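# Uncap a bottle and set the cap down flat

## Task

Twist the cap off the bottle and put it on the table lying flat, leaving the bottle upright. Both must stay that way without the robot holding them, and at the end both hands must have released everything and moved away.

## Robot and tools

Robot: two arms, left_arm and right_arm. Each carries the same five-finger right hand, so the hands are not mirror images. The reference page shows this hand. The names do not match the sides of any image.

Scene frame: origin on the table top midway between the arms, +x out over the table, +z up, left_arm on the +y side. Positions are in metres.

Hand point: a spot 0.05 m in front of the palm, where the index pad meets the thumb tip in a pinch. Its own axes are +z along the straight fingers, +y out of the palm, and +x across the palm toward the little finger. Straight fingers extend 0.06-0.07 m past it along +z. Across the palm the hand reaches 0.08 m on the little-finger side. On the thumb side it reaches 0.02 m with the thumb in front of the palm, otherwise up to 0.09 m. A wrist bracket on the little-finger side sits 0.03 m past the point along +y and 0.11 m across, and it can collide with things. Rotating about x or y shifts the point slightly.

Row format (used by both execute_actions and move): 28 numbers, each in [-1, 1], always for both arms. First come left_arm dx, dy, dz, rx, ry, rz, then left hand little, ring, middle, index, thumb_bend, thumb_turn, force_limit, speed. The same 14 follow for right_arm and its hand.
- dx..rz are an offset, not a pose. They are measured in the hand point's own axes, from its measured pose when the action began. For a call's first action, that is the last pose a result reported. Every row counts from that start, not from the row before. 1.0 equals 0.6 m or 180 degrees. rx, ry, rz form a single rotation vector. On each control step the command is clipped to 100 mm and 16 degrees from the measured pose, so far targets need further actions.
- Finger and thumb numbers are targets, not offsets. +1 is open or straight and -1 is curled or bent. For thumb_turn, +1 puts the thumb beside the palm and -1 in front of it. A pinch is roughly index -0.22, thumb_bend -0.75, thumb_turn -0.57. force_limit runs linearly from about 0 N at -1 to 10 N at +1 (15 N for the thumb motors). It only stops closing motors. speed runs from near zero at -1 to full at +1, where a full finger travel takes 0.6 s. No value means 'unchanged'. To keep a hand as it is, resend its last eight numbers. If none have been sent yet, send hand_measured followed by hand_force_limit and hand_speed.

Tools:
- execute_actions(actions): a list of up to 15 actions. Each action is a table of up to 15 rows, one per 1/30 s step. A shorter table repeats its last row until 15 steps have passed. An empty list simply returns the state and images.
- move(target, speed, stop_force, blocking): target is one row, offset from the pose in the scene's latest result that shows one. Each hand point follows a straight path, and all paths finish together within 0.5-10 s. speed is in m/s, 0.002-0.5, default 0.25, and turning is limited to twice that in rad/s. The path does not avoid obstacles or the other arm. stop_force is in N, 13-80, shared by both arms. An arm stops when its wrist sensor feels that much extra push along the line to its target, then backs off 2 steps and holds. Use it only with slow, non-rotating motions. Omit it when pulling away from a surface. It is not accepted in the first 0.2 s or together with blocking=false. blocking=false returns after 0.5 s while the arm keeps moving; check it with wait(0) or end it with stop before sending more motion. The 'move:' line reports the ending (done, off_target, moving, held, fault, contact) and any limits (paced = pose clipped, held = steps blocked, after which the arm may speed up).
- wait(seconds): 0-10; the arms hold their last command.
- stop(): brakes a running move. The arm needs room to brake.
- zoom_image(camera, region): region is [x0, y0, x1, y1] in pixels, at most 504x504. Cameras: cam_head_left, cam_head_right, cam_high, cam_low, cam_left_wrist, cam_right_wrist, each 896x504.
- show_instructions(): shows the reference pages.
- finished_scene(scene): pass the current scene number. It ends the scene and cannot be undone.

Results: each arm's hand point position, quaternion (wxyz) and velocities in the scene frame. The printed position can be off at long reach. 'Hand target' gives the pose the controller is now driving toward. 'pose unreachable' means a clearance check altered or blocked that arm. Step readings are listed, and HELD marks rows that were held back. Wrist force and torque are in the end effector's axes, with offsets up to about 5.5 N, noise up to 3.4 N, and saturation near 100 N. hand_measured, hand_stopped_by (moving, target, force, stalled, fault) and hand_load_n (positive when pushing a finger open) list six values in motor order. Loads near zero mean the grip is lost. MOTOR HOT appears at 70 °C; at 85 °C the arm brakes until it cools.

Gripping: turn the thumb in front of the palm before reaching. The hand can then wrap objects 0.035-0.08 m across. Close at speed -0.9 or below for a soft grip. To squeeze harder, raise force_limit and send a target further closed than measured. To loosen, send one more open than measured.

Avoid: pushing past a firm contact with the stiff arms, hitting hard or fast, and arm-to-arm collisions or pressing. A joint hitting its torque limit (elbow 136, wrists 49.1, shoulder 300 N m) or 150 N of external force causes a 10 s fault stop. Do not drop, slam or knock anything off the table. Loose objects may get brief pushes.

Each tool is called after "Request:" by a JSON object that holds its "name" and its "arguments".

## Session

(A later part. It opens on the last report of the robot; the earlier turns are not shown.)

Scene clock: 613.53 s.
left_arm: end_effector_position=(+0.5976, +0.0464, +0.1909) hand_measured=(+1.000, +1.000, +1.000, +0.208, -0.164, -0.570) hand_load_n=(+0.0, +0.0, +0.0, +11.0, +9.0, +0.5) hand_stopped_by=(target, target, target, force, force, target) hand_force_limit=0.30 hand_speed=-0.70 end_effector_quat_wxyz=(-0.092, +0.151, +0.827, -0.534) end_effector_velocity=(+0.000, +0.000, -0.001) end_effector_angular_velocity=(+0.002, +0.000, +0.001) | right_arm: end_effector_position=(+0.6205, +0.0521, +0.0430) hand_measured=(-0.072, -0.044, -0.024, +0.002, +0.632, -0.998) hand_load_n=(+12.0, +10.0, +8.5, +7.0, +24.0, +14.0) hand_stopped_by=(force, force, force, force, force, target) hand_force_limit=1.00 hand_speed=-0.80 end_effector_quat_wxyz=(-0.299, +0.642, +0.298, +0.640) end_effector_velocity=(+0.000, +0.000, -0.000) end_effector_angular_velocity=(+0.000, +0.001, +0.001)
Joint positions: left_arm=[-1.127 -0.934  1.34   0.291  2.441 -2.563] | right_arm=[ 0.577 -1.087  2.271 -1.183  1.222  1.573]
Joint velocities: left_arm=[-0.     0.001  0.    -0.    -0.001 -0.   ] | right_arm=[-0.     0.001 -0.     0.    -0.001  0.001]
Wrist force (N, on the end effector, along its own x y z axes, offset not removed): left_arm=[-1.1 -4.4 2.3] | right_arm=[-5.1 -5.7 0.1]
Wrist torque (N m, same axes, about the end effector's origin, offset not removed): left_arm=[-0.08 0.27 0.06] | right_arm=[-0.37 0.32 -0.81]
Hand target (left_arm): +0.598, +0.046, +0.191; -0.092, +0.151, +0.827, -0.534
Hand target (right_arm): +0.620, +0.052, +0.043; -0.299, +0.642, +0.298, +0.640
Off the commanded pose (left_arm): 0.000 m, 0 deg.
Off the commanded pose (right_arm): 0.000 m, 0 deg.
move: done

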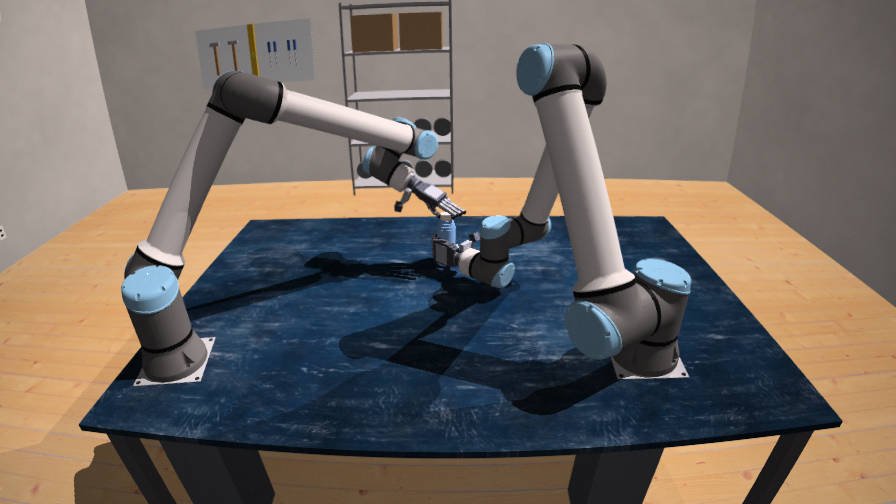

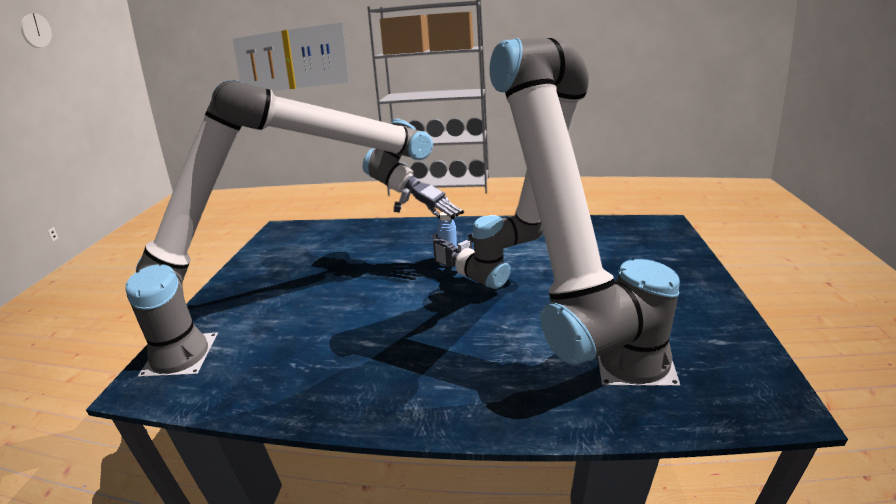

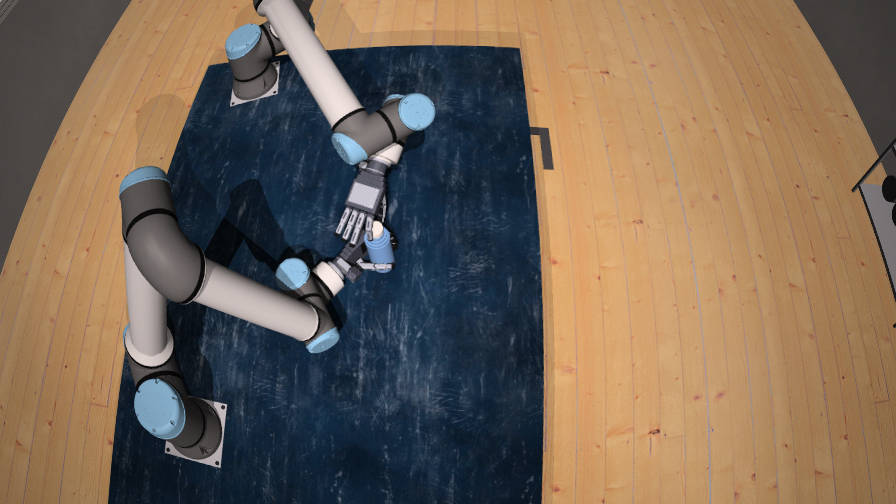

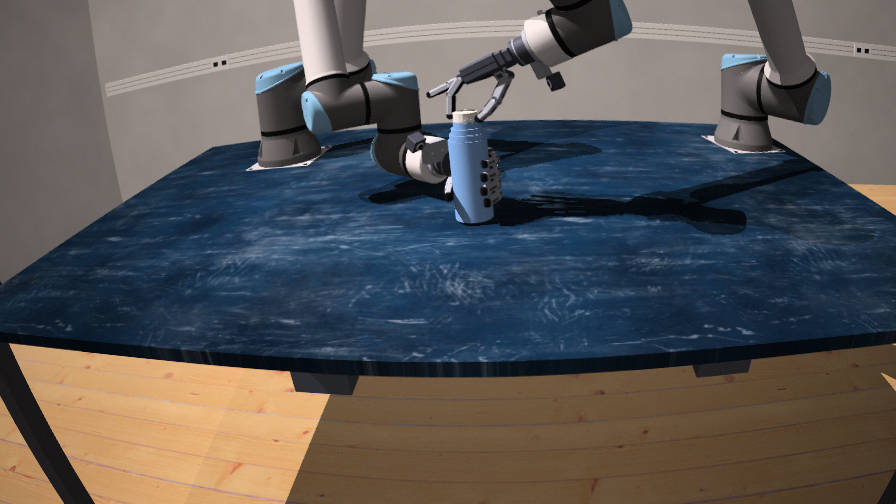

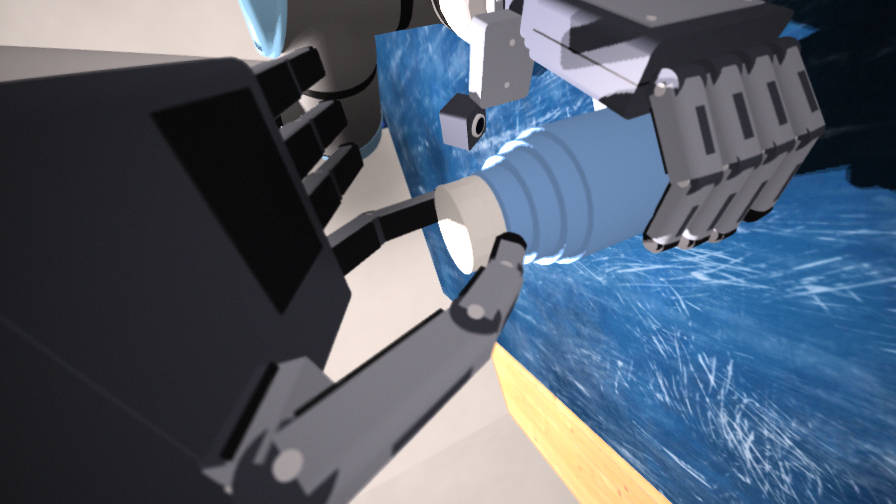

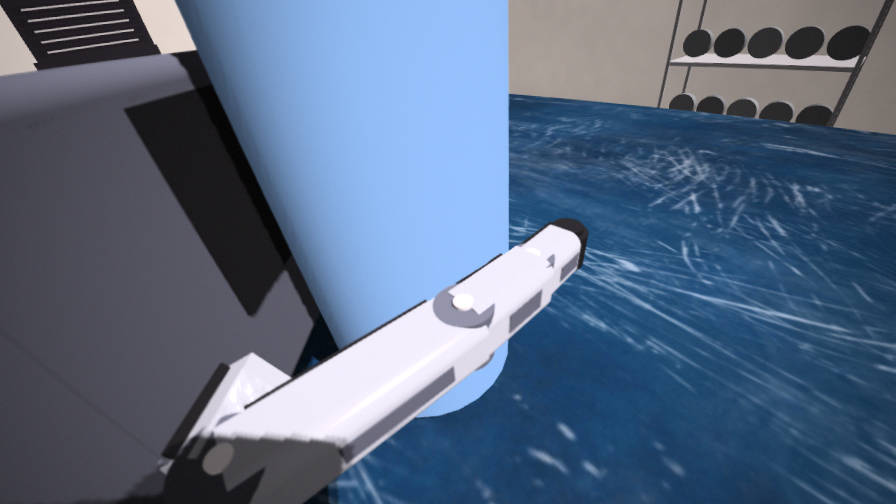

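Request:
{"name": "execute_actions", "arguments": {"actions": [[[0,0,0,0,0,0, 1,1,1,0.42,0.65,-0.57,0.3,0.5, 0,0,0,0,0,0, -1,-1,-1,-1,0.0,-1,1,-0.8]],[[-0.005,-0.00423,0.00906,0,0,0, 1,1,1,0.42,0.65,-0.57,0.3,0.5, 0,0,0,0,0,0, -1,-1,-1,-1,0.0,-1,1,-0.8]],[[0,0,0,0,0,0, 1,1,1,0.42,0.65,-0.57,0.3,0.5, 0,0,0,0,0,0, -1,-1,-1,-1,0.0,-1,1,-0.8]]]}}

Request:
{"name": "move", "arguments": {"target": [0,0,0,0,0,0, 1,1,1,-0.5,-0.5,-0.57,0.3,-0.7, 0,0,0,0,0,0, -1,-1,-1,-1,0.0,-1,1,-0.8]}}

Request:
{"name": "zoom_image", "arguments": {"camera": "cam_low", "region": [400,40,540,160]}}

Scene clock: 646.07 s.
left_arm: end_effector_position=(+0.5984, +0.0398, +0.1910) hand_measured=(+1.000, +1.000, +1.000, +0.420, +0.650, -0.570) hand_load_n=(+0.0, +0.0, +0.0, +0.0, +0.0, +0.0) hand_stopped_by=(target, target, target, target, target, target) hand_force_limit=0.30 hand_speed=0.50 end_effector_quat_wxyz=(-0.092, +0.151, +0.827, -0.534) end_effector_velocity=(+0.000, +0.000, -0.001) end_effector_angular_velocity=(+0.001, +0.000, -0.000) | right_arm: end_effector_position=(+0.6205, +0.0521, +0.0430) hand_measured=(-0.072, -0.044, -0.024, +0.002, +0.632, -0.998) hand_load_n=(+10.0, +8.5, +8.5, +7.5, +24.0, +15.5) hand_stopped_by=(force, force, force, force, force, target) hand_force_limit=1.00 hand_speed=-0.80 end_effector_quat_wxyz=(-0.299, +0.642, +0.298, +0.640) end_effector_velocity=(+0.000, -0.000, +0.000) end_effector_angular_velocity=(+0.000, -0.000, -0.001)
Joint positions: left_arm=[-1.131 -0.927  1.328  0.293  2.438 -2.568] | right_arm=[ 0.577 -1.087  2.271 -1.183  1.222  1.573]
Joint velocities: left_arm=[ 0.     0.001 -0.     0.001  0.     0.001] | right_arm=[ 0.    -0.    -0.    -0.     0.001  0.   ]
Wrist force (N, on the end effector, along its own x y z axes, offset not removed): left_arm=[-0.9 -1.6 -5.8] | right_arm=[2.1 4.3 -6.3]
Wrist torque (N m, same axes, about the end effector's origin, offset not removed): left_arm=[0.20 0.21 -0.03] | right_arm=[1.06 -0.15 0.10]
Hand target (left_arm): +0.598, +0.040, +0.191; -0.092, +0.151, +0.827, -0.534
Hand target (right_arm): +0.620, +0.052, +0.043; -0.299, +0.642, +0.298, +0.640
Off the commanded pose (left_arm): 0.000 m, 0 deg.
Off the commanded pose (right_arm): 0.000 m, 0 deg.
Step readings (end_effector_position; steps 1 to 15: 1st action; 16 to 30: 2nd action; 31 to 45: 3rd action):
0: left_arm (+0.5976, +0.0464, +0.1909) | right_arm (+0.6205, +0.0521, +0.0430)
1: left_arm (+0.5976, +0.0464, +0.1909) | right_arm (+0.6205, +0.0521, +0.0430)
2: left_arm (+0.5976, +0.0464, +0.1909) | right_arm (+0.6205, +0.0521, +0.0430)
4: left_arm (+0.5976, +0.0464, +0.1909) | right_arm (+0.6205, +0.0521, +0.0430)
8: left_arm (+0.5976, +0.0464, +0.1909) | right_arm (+0.6205, +0.0521, +0.0430)
15: left_arm (+0.5976, +0.0464, +0.1909) | right_arm (+0.6205, +0.0521, +0.0430)
16: left_arm (+0.5977, +0.0463, +0.1909) | right_arm (+0.6205, +0.0521, +0.0430)
17: left_arm (+0.5978, +0.0454, +0.1910) | right_arm (+0.6205, +0.0521, +0.0430)
19: left_arm (+0.5980, +0.0430, +0.1911) | right_arm (+0.6205, +0.0521, +0.0430)
23: left_arm (+0.5983, +0.0407, +0.1910) | right_arm (+0.6205, +0.0521, +0.0430)
30: left_arm (+0.5984, +0.0398, +0.1910) | right_arm (+0.6205, +0.0521, +0.0430)
31: left_arm (+0.5984, +0.0398, +0.1910) | right_arm (+0.6205, +0.0521, +0.0430)
32: left_arm (+0.5984, +0.0398, +0.1910) | right_arm (+0.6205, +0.0521, +0.0430)
34: left_arm (+0.5984, +0.0398, +0.1910) | right_arm (+0.6205, +0.0521, +0.0430)
38: left_arm (+0.5984, +0.0398, +0.1910) | right_arm (+0.6205, +0.0521, +0.0430)
45: end_effector_position above

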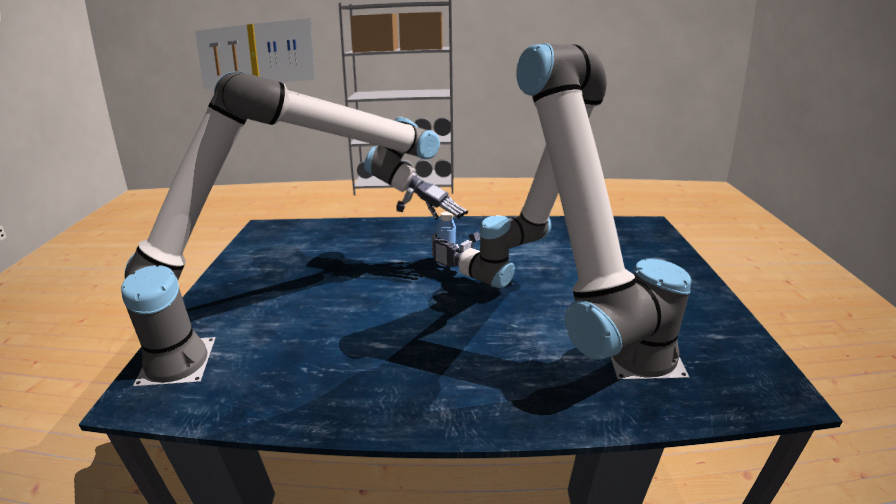

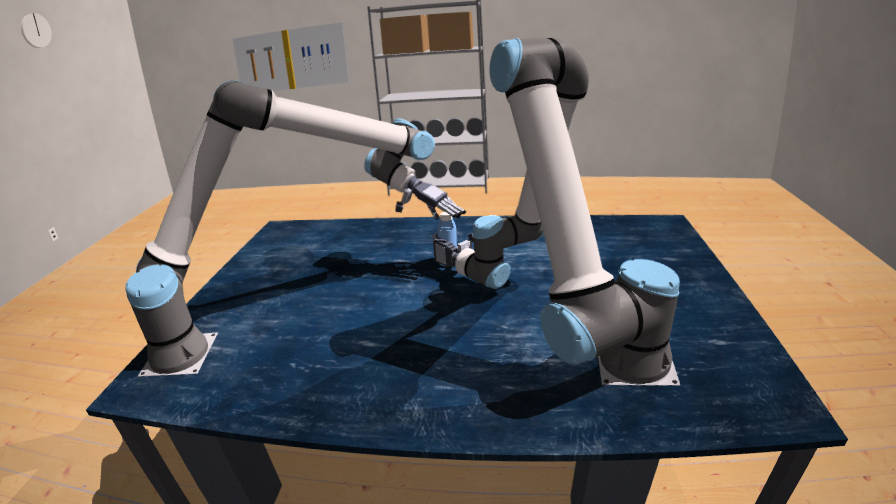

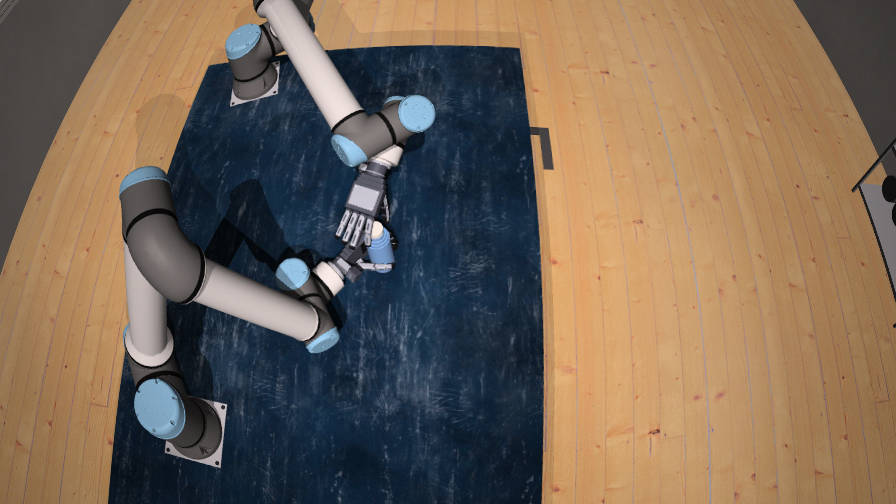

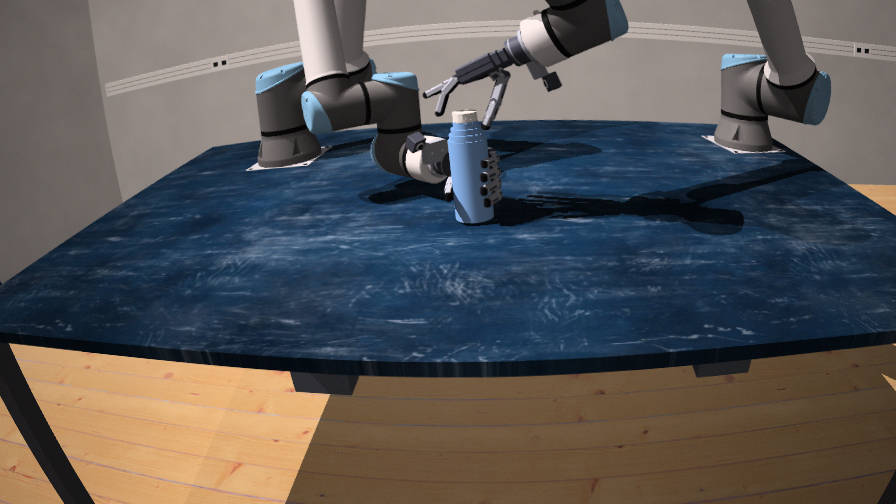

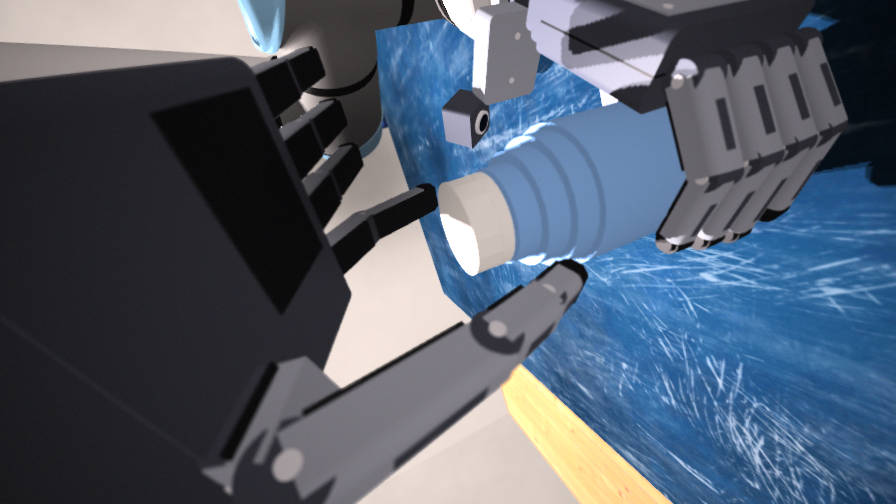

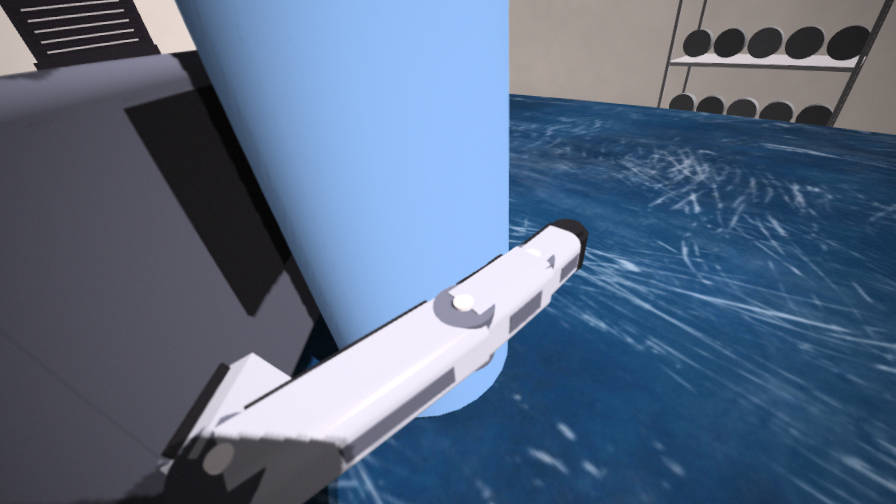

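Scene clock: 648.17 s.
left_arm: end_effector_position=(+0.5983, +0.0398, +0.1910) hand_measured=(+1.000, +1.000, +1.000, +0.108, +0.098, -0.570) hand_load_n=(+0.0, +0.0, +0.0, +11.5, +9.0, +1.0) hand_stopped_by=(target, target, target, force, force, target) hand_force_limit=0.30 hand_speed=-0.70 end_effector_quat_wxyz=(-0.092, +0.151, +0.827, -0.534) end_effector_velocity=(+0.000, +0.000, +0.002) end_effector_angular_velocity=(-0.001, -0.002, -0.000) | right_arm: end_effector_position=(+0.6205, +0.0521, +0.0430) hand_measured=(-0.072, -0.044, -0.024, +0.002, +0.632, -0.998) hand_load_n=(+12.5, +10.0, +8.5, +6.5, +24.0, +13.0) hand_stopped_by=(force, force, force, force, force, target) hand_force_limit=1.00 hand_speed=-0.80 end_effector_quat_wxyz=(-0.299, +0.642, +0.298, +0.640) end_effector_velocity=(-0.000, -0.000, +0.000) end_effector_angular_velocity=(-0.000, +0.000, +0.000)
Joint positions: left_arm=[-1.131 -0.927  1.328  0.293  2.438 -2.568] | right_arm=[ 0.577 -1.087  2.271 -1.183  1.222  1.573]
Joint velocities: left_arm=[ 0.    -0.002 -0.001  0.002 -0.     0.001] | right_arm=[-0. -0.  0.  0. -0.  0.]
Wrist force (N, on the end effector, along its own x y z axes, offset not removed): left_arm=[-1.2 -0.2 5.8] | right_arm=[2.4 -4.0 6.4]
Wrist torque (N m, same axes, about the end effector's origin, offset not removed): left_arm=[0.16 -0.05 0.15] | right_arm=[-0.33 -0.79 -0.45]
Hand target (left_arm): +0.598, +0.040, +0.191; -0.092, +0.151, +0.827, -0.534
Hand target (right_arm): +0.620, +0.052, +0.043; -0.299, +0.642, +0.298, +0.640
Off the commanded pose (left_arm): 0.000 m, 0 deg.
Off the commanded pose (right_arm): 0.000 m, 0 deg.
move: done

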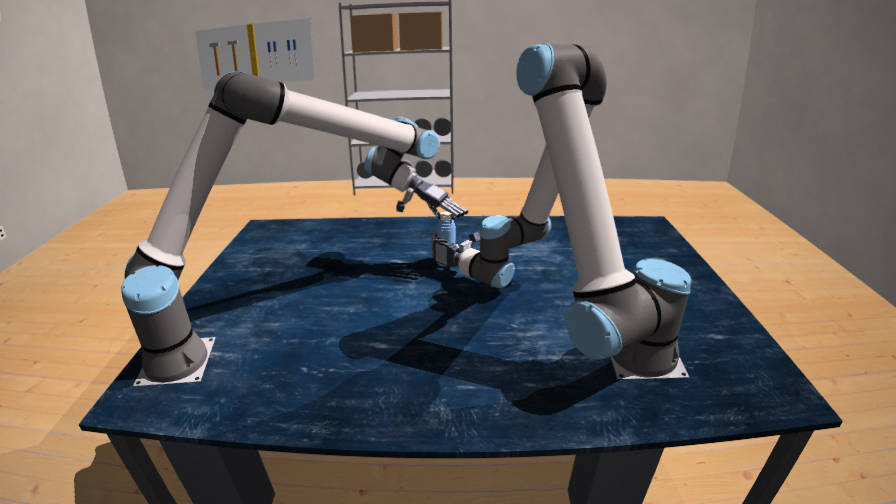

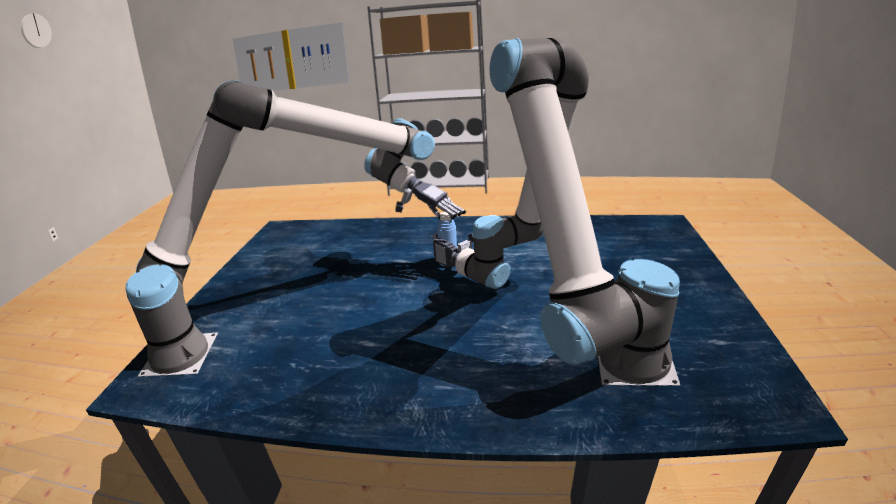

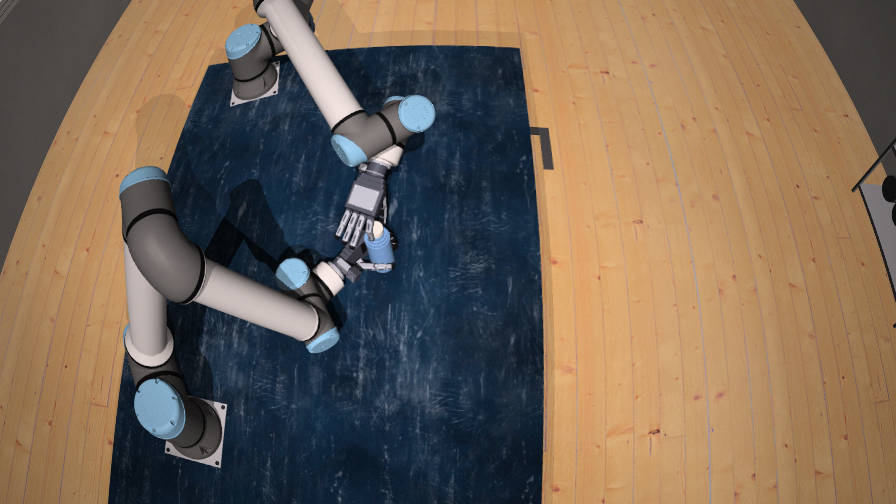

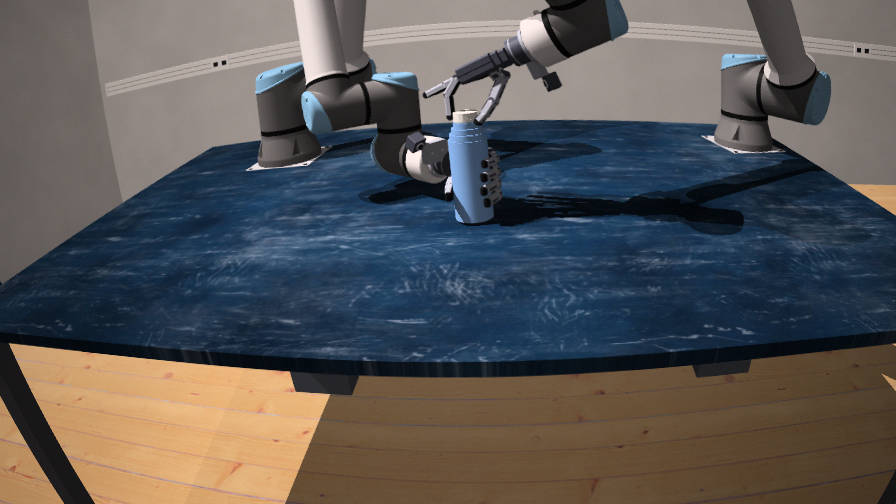

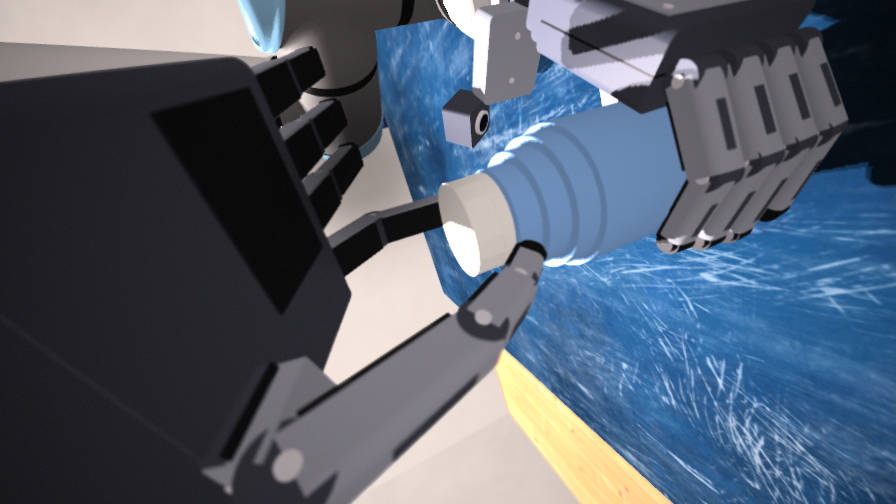

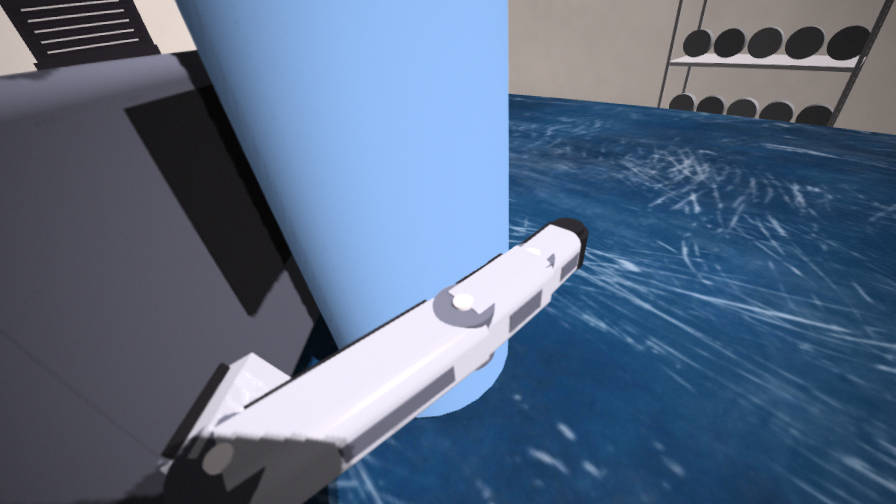

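Region (400, 40, 540, 160) of cam_low's 896x504 image, scaled by 3.600, with more detail than that image has; it fills the top 432 rows of this view, and the rest is white.

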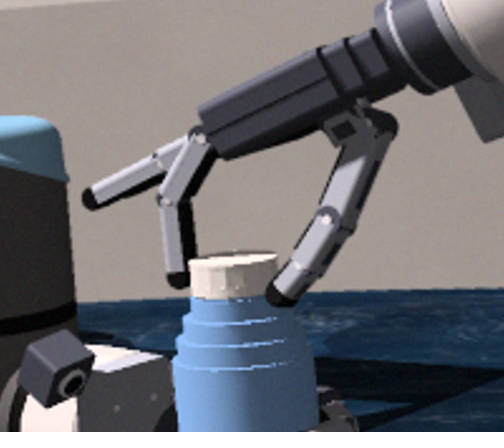

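Request:
{"name": "execute_actions", "arguments": {"actions": [[[0,0,0,0,0,0, 1,1,1,0.42,0.65,-0.57,0.6,0.5, 0,0,0,0,0,0, -1,-1,-1,-1,0.0,-1,1,-0.8]],[[0,-0.0023,-0.0011,0,0,0, 1,1,1,0.42,0.65,-0.57,0.6,0.5, 0,0,0,0,0,0, -1,-1,-1,-1,0.0,-1,1,-0.8]],[[0,0,0,0,0,0, 1,1,1,-0.5,-0.5,-0.57,0.6,-0.7, 0,0,0,0,0,0, -1,-1,-1,-1,0.0,-1,1,-0.8]],[[0,0,0,0,0,0, 1,1,1,-0.5,-0.5,-0.57,0.6,-0.7, 0,0,0,0,0,0, -1,-1,-1,-1,0.0,-1,1,-0.8]],[[0,0,0,0,0,0, 1,1,1,-0.5,-0.5,-0.57,0.6,-0.7, 0,0,0,0,0,0, -1,-1,-1,-1,0.0,-1,1,-0.8]],[[0,0,0,0,0,0, 1,1,1,-0.5,-0.5,-0.57,0.6,-0.7, 0,0,0,0,0,0, -1,-1,-1,-1,0.0,-1,1,-0.8]],[[0,0,0,0,0,0, 1,1,1,-0.5,-0.5,-0.57,0.6,-0.7, 0,0,0,0,0,0, -1,-1,-1,-1,0.0,-1,1,-0.8]]]}}

Request:
{"name": "move", "arguments": {"target": [0.0003,-0.0018,0.0012,0,-0.151,-0.0705, 1,1,1,-0.5,-0.5,-0.57,0.6,-0.7, 0,0,0,0,0,0, -1,-1,-1,-1,0.0,-1,1,-0.8], "speed": 0.15}}

Scene clock: 691.90 s.
left_arm: end_effector_position=(+0.5984, +0.0398, +0.1925) hand_measured=(+1.000, +1.000, +1.000, +0.108, +0.050, -0.570) hand_load_n=(+0.0, +0.0, +0.0, +13.5, +11.5, +1.0) hand_stopped_by=(target, target, target, force, force, target) hand_force_limit=0.60 hand_speed=-0.70 end_effector_quat_wxyz=(-0.092, +0.151, +0.827, -0.534) end_effector_velocity=(+0.000, -0.000, +0.002) end_effector_angular_velocity=(-0.003, +0.000, -0.000) | right_arm: end_effector_position=(+0.6205, +0.0521, +0.0430) hand_measured=(-0.072, -0.044, -0.024, +0.002, +0.632, -0.998) hand_load_n=(+12.0, +9.5, +8.5, +6.5, +24.5, +13.5) hand_stopped_by=(force, force, force, force, force, target) hand_force_limit=1.00 hand_speed=-0.80 end_effector_quat_wxyz=(-0.299, +0.642, +0.298, +0.640) end_effector_velocity=(-0.000, -0.000, -0.000) end_effector_angular_velocity=(-0.001, +0.000, -0.000)
Joint positions: left_arm=[-1.131 -0.928  1.326  0.295  2.438 -2.568] | right_arm=[ 0.577 -1.087  2.271 -1.183  1.222  1.573]
Joint velocities: left_arm=[ 0.001 -0.001 -0.001 -0.001  0.002 -0.001] | right_arm=[-0.    -0.     0.001  0.     0.    -0.   ]
Wrist force (N, on the end effector, along its own x y z axes, offset not removed): left_arm=[-0.4 1.4 2.7] | right_arm=[-2.0 -0.5 0.7]
Wrist torque (N m, same axes, about the end effector's origin, offset not removed): left_arm=[0.16 -0.02 0.26] | right_arm=[0.68 -0.15 -0.61]
Hand target (left_arm): +0.598, +0.040, +0.193; -0.092, +0.151, +0.827, -0.534
Hand target (right_arm): +0.620, +0.052, +0.043; -0.299, +0.642, +0.298, +0.640
Off the commanded pose (left_arm): 0.000 m, 0 deg.
Off the commanded pose (right_arm): 0.000 m, 0 deg.
Step readings (end_effector_position; steps 1 to 15: 1st action; 16 to 30: 2nd action; 31 to 45: 3rd action; 46 to 60: 4th action; 61 to 75: 5th action; 76 to 90: 6th action; 91 to 105: 7th action):
0: left_arm (+0.5983, +0.0398, +0.1910) | right_arm (+0.6205, +0.0521, +0.0430)
1: left_arm (+0.5983, +0.0398, +0.1910) | right_arm (+0.6205, +0.0521, +0.0430)
2: left_arm (+0.5983, +0.0398, +0.1910) | right_arm (+0.6205, +0.0521, +0.0430)
4: left_arm (+0.5983, +0.0398, +0.1910) | right_arm (+0.6205, +0.0521, +0.0430)
8: left_arm (+0.5983, +0.0398, +0.1910) | right_arm (+0.6205, +0.0521, +0.0430)
15: left_arm (+0.5983, +0.0398, +0.1910) | right_arm (+0.6205, +0.0521, +0.0430)
16: left_arm (+0.5983, +0.0398, +0.1910) | right_arm (+0.6205, +0.0521, +0.0430)
17: left_arm (+0.5983, +0.0399, +0.1911) | right_arm (+0.6205, +0.0521, +0.0430)
19: left_arm (+0.5983, +0.0399, +0.1916) | right_arm (+0.6205, +0.0521, +0.0430)
23: left_arm (+0.5983, +0.0398, +0.1922) | right_arm (+0.6205, +0.0521, +0.0430)
30: left_arm (+0.5983, +0.0398, +0.1925) | right_arm (+0.6205, +0.0521, +0.0430)
31: left_arm (+0.5983, +0.0398, +0.1925) | right_arm (+0.6205, +0.0521, +0.0430)
32: left_arm (+0.5983, +0.0398, +0.1925) | right_arm (+0.6205, +0.0521, +0.0430)
34: left_arm (+0.5983, +0.0398, +0.1925) | right_arm (+0.6205, +0.0521, +0.0430)
38: left_arm (+0.5983, +0.0398, +0.1925) | right_arm (+0.6205, +0.0521, +0.0430)
45: left_arm (+0.5983, +0.0398, +0.1925) | right_arm (+0.6205, +0.0521, +0.0430)
46: left_arm (+0.5983, +0.0398, +0.1925) | right_arm (+0.6205, +0.0521, +0.0430)
47: left_arm (+0.5983, +0.0398, +0.1925) | right_arm (+0.6205, +0.0521, +0.0430)
49: left_arm (+0.5983, +0.0398, +0.1925) | right_arm (+0.6205, +0.0521, +0.0430)
53: left_arm (+0.5984, +0.0398, +0.1925) | right_arm (+0.6205, +0.0521, +0.0430)
60: left_arm (+0.5984, +0.0398, +0.1925) | right_arm (+0.6205, +0.0521, +0.0430)
61: left_arm (+0.5984, +0.0398, +0.1925) | right_arm (+0.6205, +0.0521, +0.0430)
62: left_arm (+0.5984, +0.0398, +0.1925) | right_arm (+0.6205, +0.0521, +0.0430)
64: left_arm (+0.5984, +0.0398, +0.1925) | right_arm (+0.6205, +0.0521, +0.0430)
68: left_arm (+0.5984, +0.0398, +0.1925) | right_arm (+0.6205, +0.0521, +0.0430)
75: left_arm (+0.5984, +0.0398, +0.1925) | right_arm (+0.6205, +0.0521, +0.0430)
76: left_arm (+0.5984, +0.0398, +0.1925) | right_arm (+0.6205, +0.0521, +0.0430)
77: left_arm (+0.5984, +0.0398, +0.1925) | right_arm (+0.6205, +0.0521, +0.0430)
79: left_arm (+0.5984, +0.0398, +0.1925) | right_arm (+0.6205, +0.0521, +0.0430)
83: left_arm (+0.5984, +0.0398, +0.1925) | right_arm (+0.6205, +0.0521, +0.0430)
90: left_arm (+0.5984, +0.0398, +0.1925) | right_arm (+0.6205, +0.0521, +0.0430)
91: left_arm (+0.5984, +0.0398, +0.1925) | right_arm (+0.6205, +0.0521, +0.0430)
92: left_arm (+0.5984, +0.0398, +0.1925) | right_arm (+0.6205, +0.0521, +0.0430)
94: left_arm (+0.5984, +0.0398, +0.1925) | right_arm (+0.6205, +0.0521, +0.0430)
98: left_arm (+0.5984, +0.0398, +0.1925) | right_arm (+0.6205, +0.0521, +0.0430)
105: end_effector_position above

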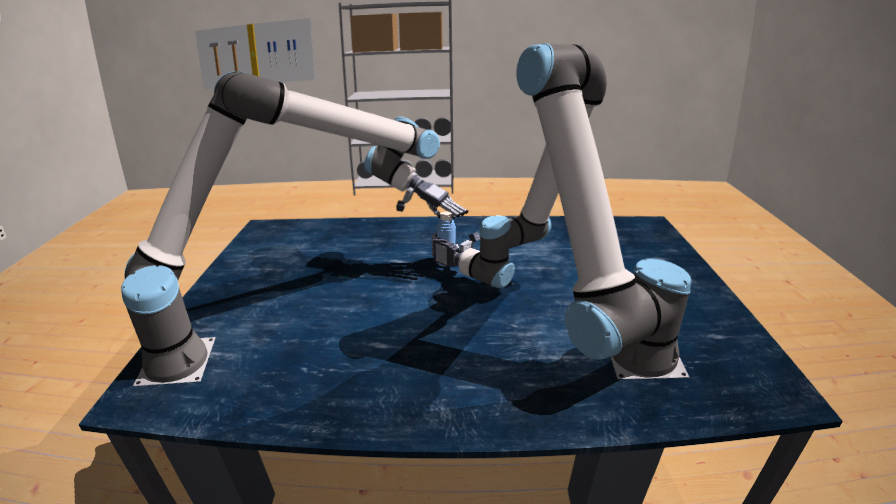

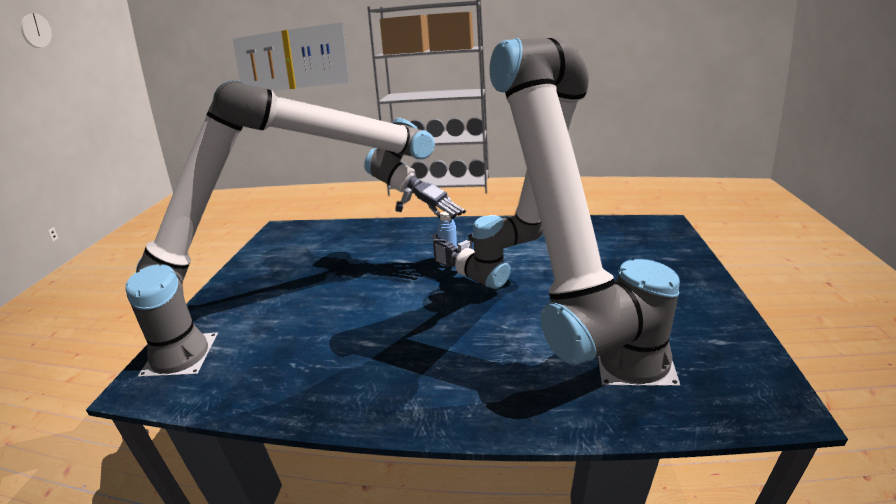

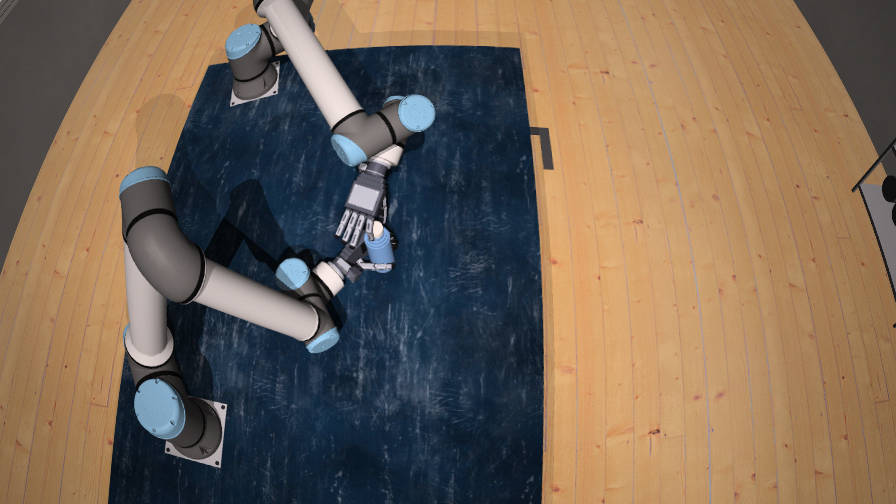

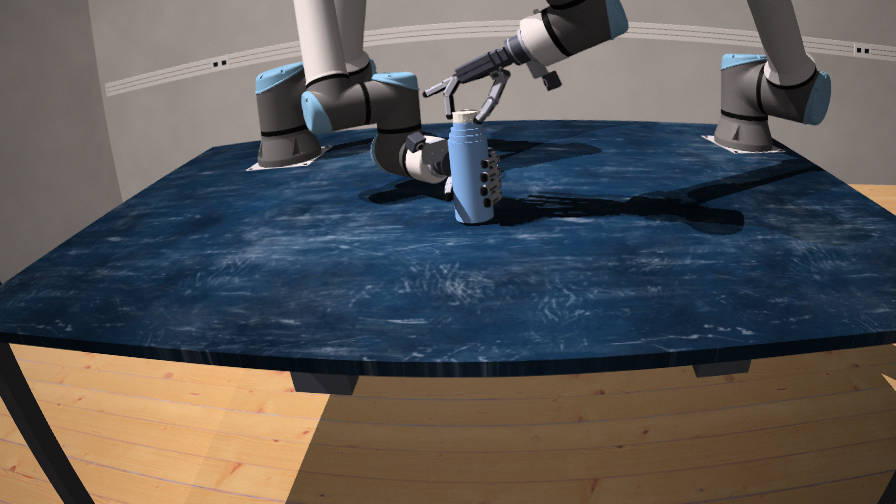

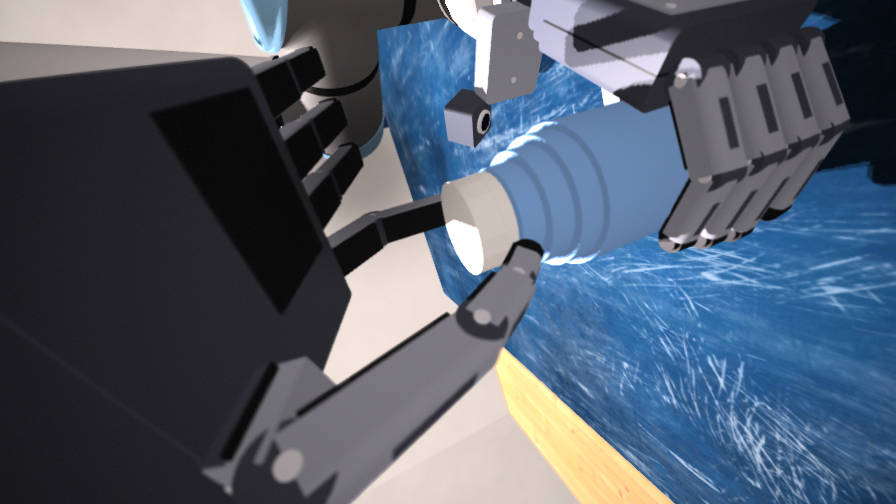

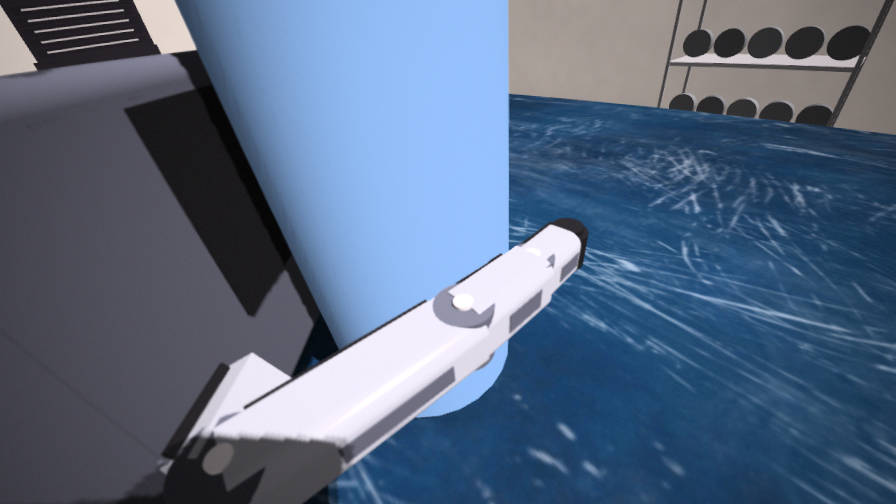

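Scene clock: 694.10 s.
left_arm: end_effector_position=(+0.5977, +0.0387, +0.1936) hand_measured=(+1.000, +1.000, +1.000, +0.108, +0.052, -0.570) hand_load_n=(+0.0, +0.0, +0.0, +10.5, +12.5, +1.5) hand_stopped_by=(target, target, target, force, force, target) hand_force_limit=0.60 hand_speed=-0.70 end_effector_quat_wxyz=(+0.046, -0.069, +0.837, -0.541) end_effector_velocity=(-0.000, +0.000, -0.001) end_effector_angular_velocity=(+0.001, -0.000, +0.011) | right_arm: end_effector_position=(+0.6205, +0.0521, +0.0430) hand_measured=(-0.072, -0.044, -0.024, +0.002, +0.632, -0.998) hand_load_n=(+9.0, +8.0, +8.0, +7.5, +23.5, +14.5) hand_stopped_by=(force, force, force, force, force, target) hand_force_limit=1.00 hand_speed=-0.80 end_effector_quat_wxyz=(-0.299, +0.642, +0.298, +0.640) end_effector_velocity=(-0.000, -0.000, -0.001) end_effector_angular_velocity=(+0.000, +0.002, +0.000)
Joint positions: left_arm=[-1.258 -1.095  1.566 -0.025  1.886 -2.993] | right_arm=[ 0.577 -1.087  2.271 -1.183  1.222  1.573]
Joint velocities: left_arm=[-0.003 -0.001  0.004 -0.004 -0.013 -0.006] | right_arm=[ 0.     0.001  0.     0.    -0.     0.001]
Wrist force (N, on the end effector, along its own x y z axes, offset not removed): left_arm=[0.8 1.7 0.2] | right_arm=[2.7 2.9 -4.9]
Wrist torque (N m, same axes, about the end effector's origin, offset not removed): left_arm=[-0.30 0.03 0.10] | right_arm=[0.41 -0.19 -0.10]
Hand target (left_arm): +0.598, +0.039, +0.194; +0.046, -0.070, +0.837, -0.541
Hand target (right_arm): +0.620, +0.052, +0.043; -0.299, +0.642, +0.298, +0.640
Off the commanded pose (left_arm): 0.000 m, 0 deg.
Off the commanded pose (right_arm): 0.000 m, 0 deg.
move: done

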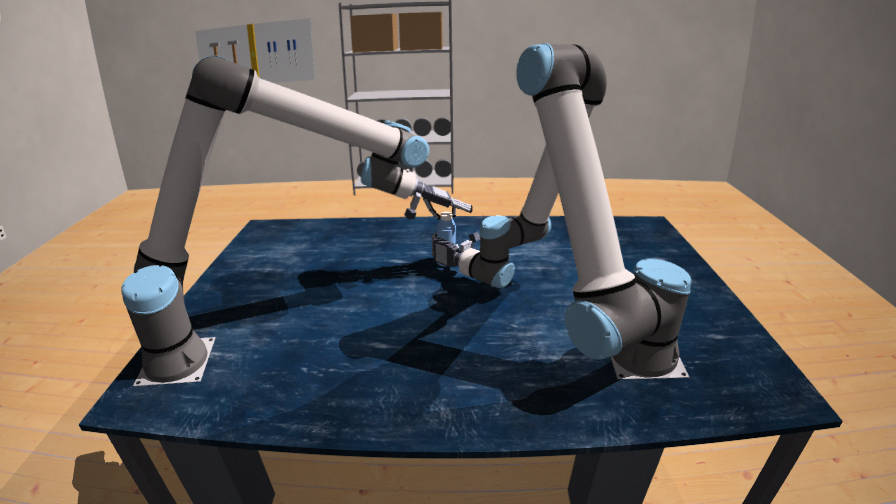

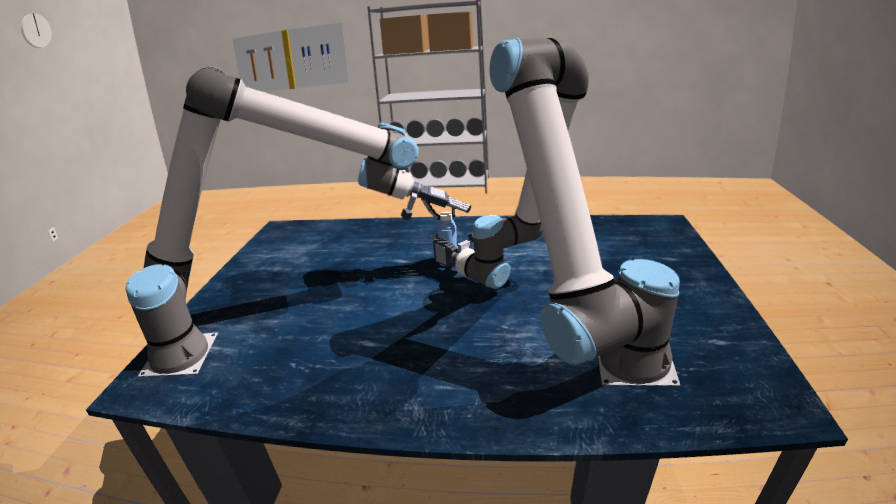

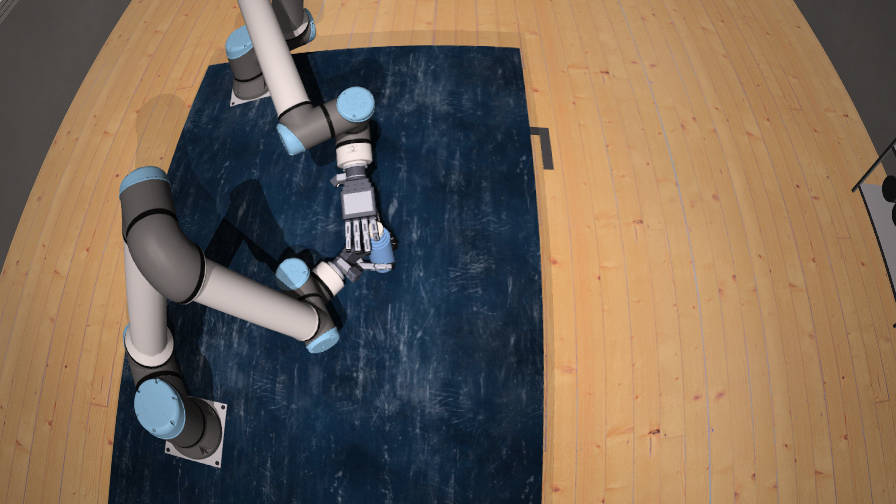

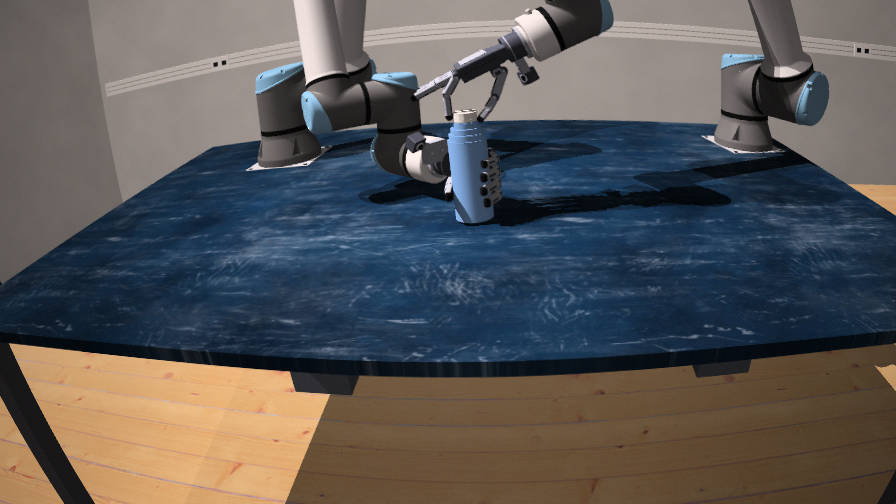

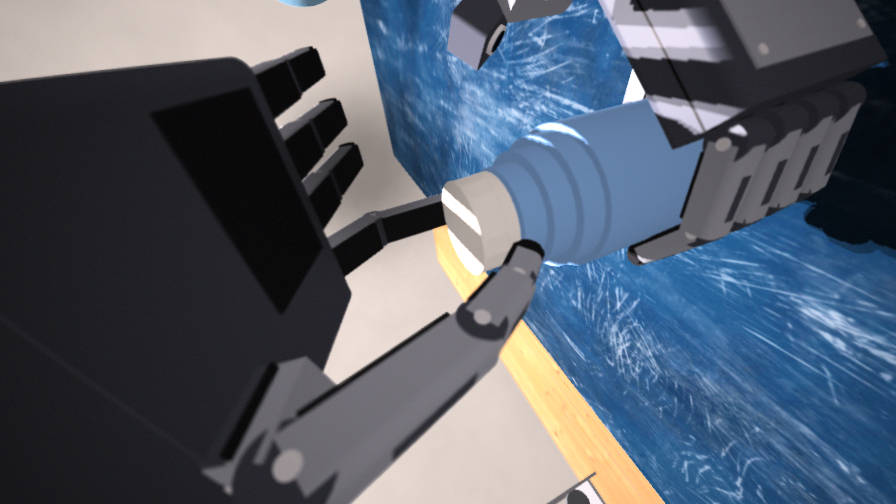

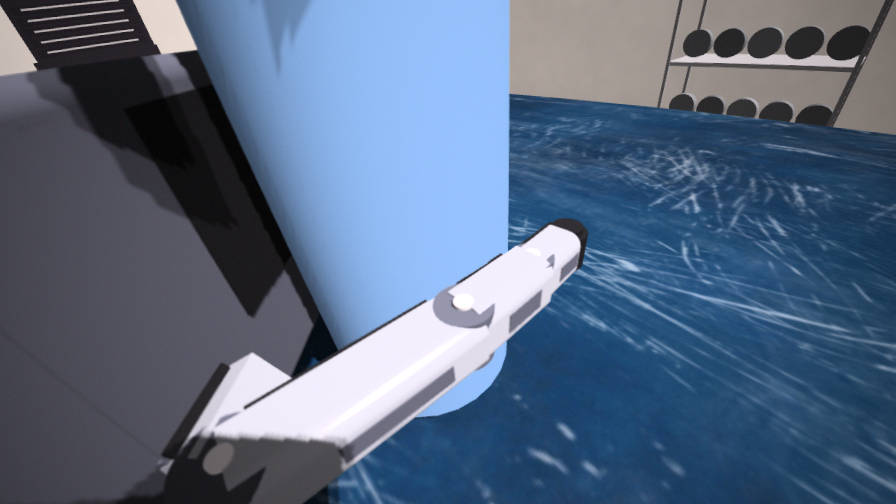

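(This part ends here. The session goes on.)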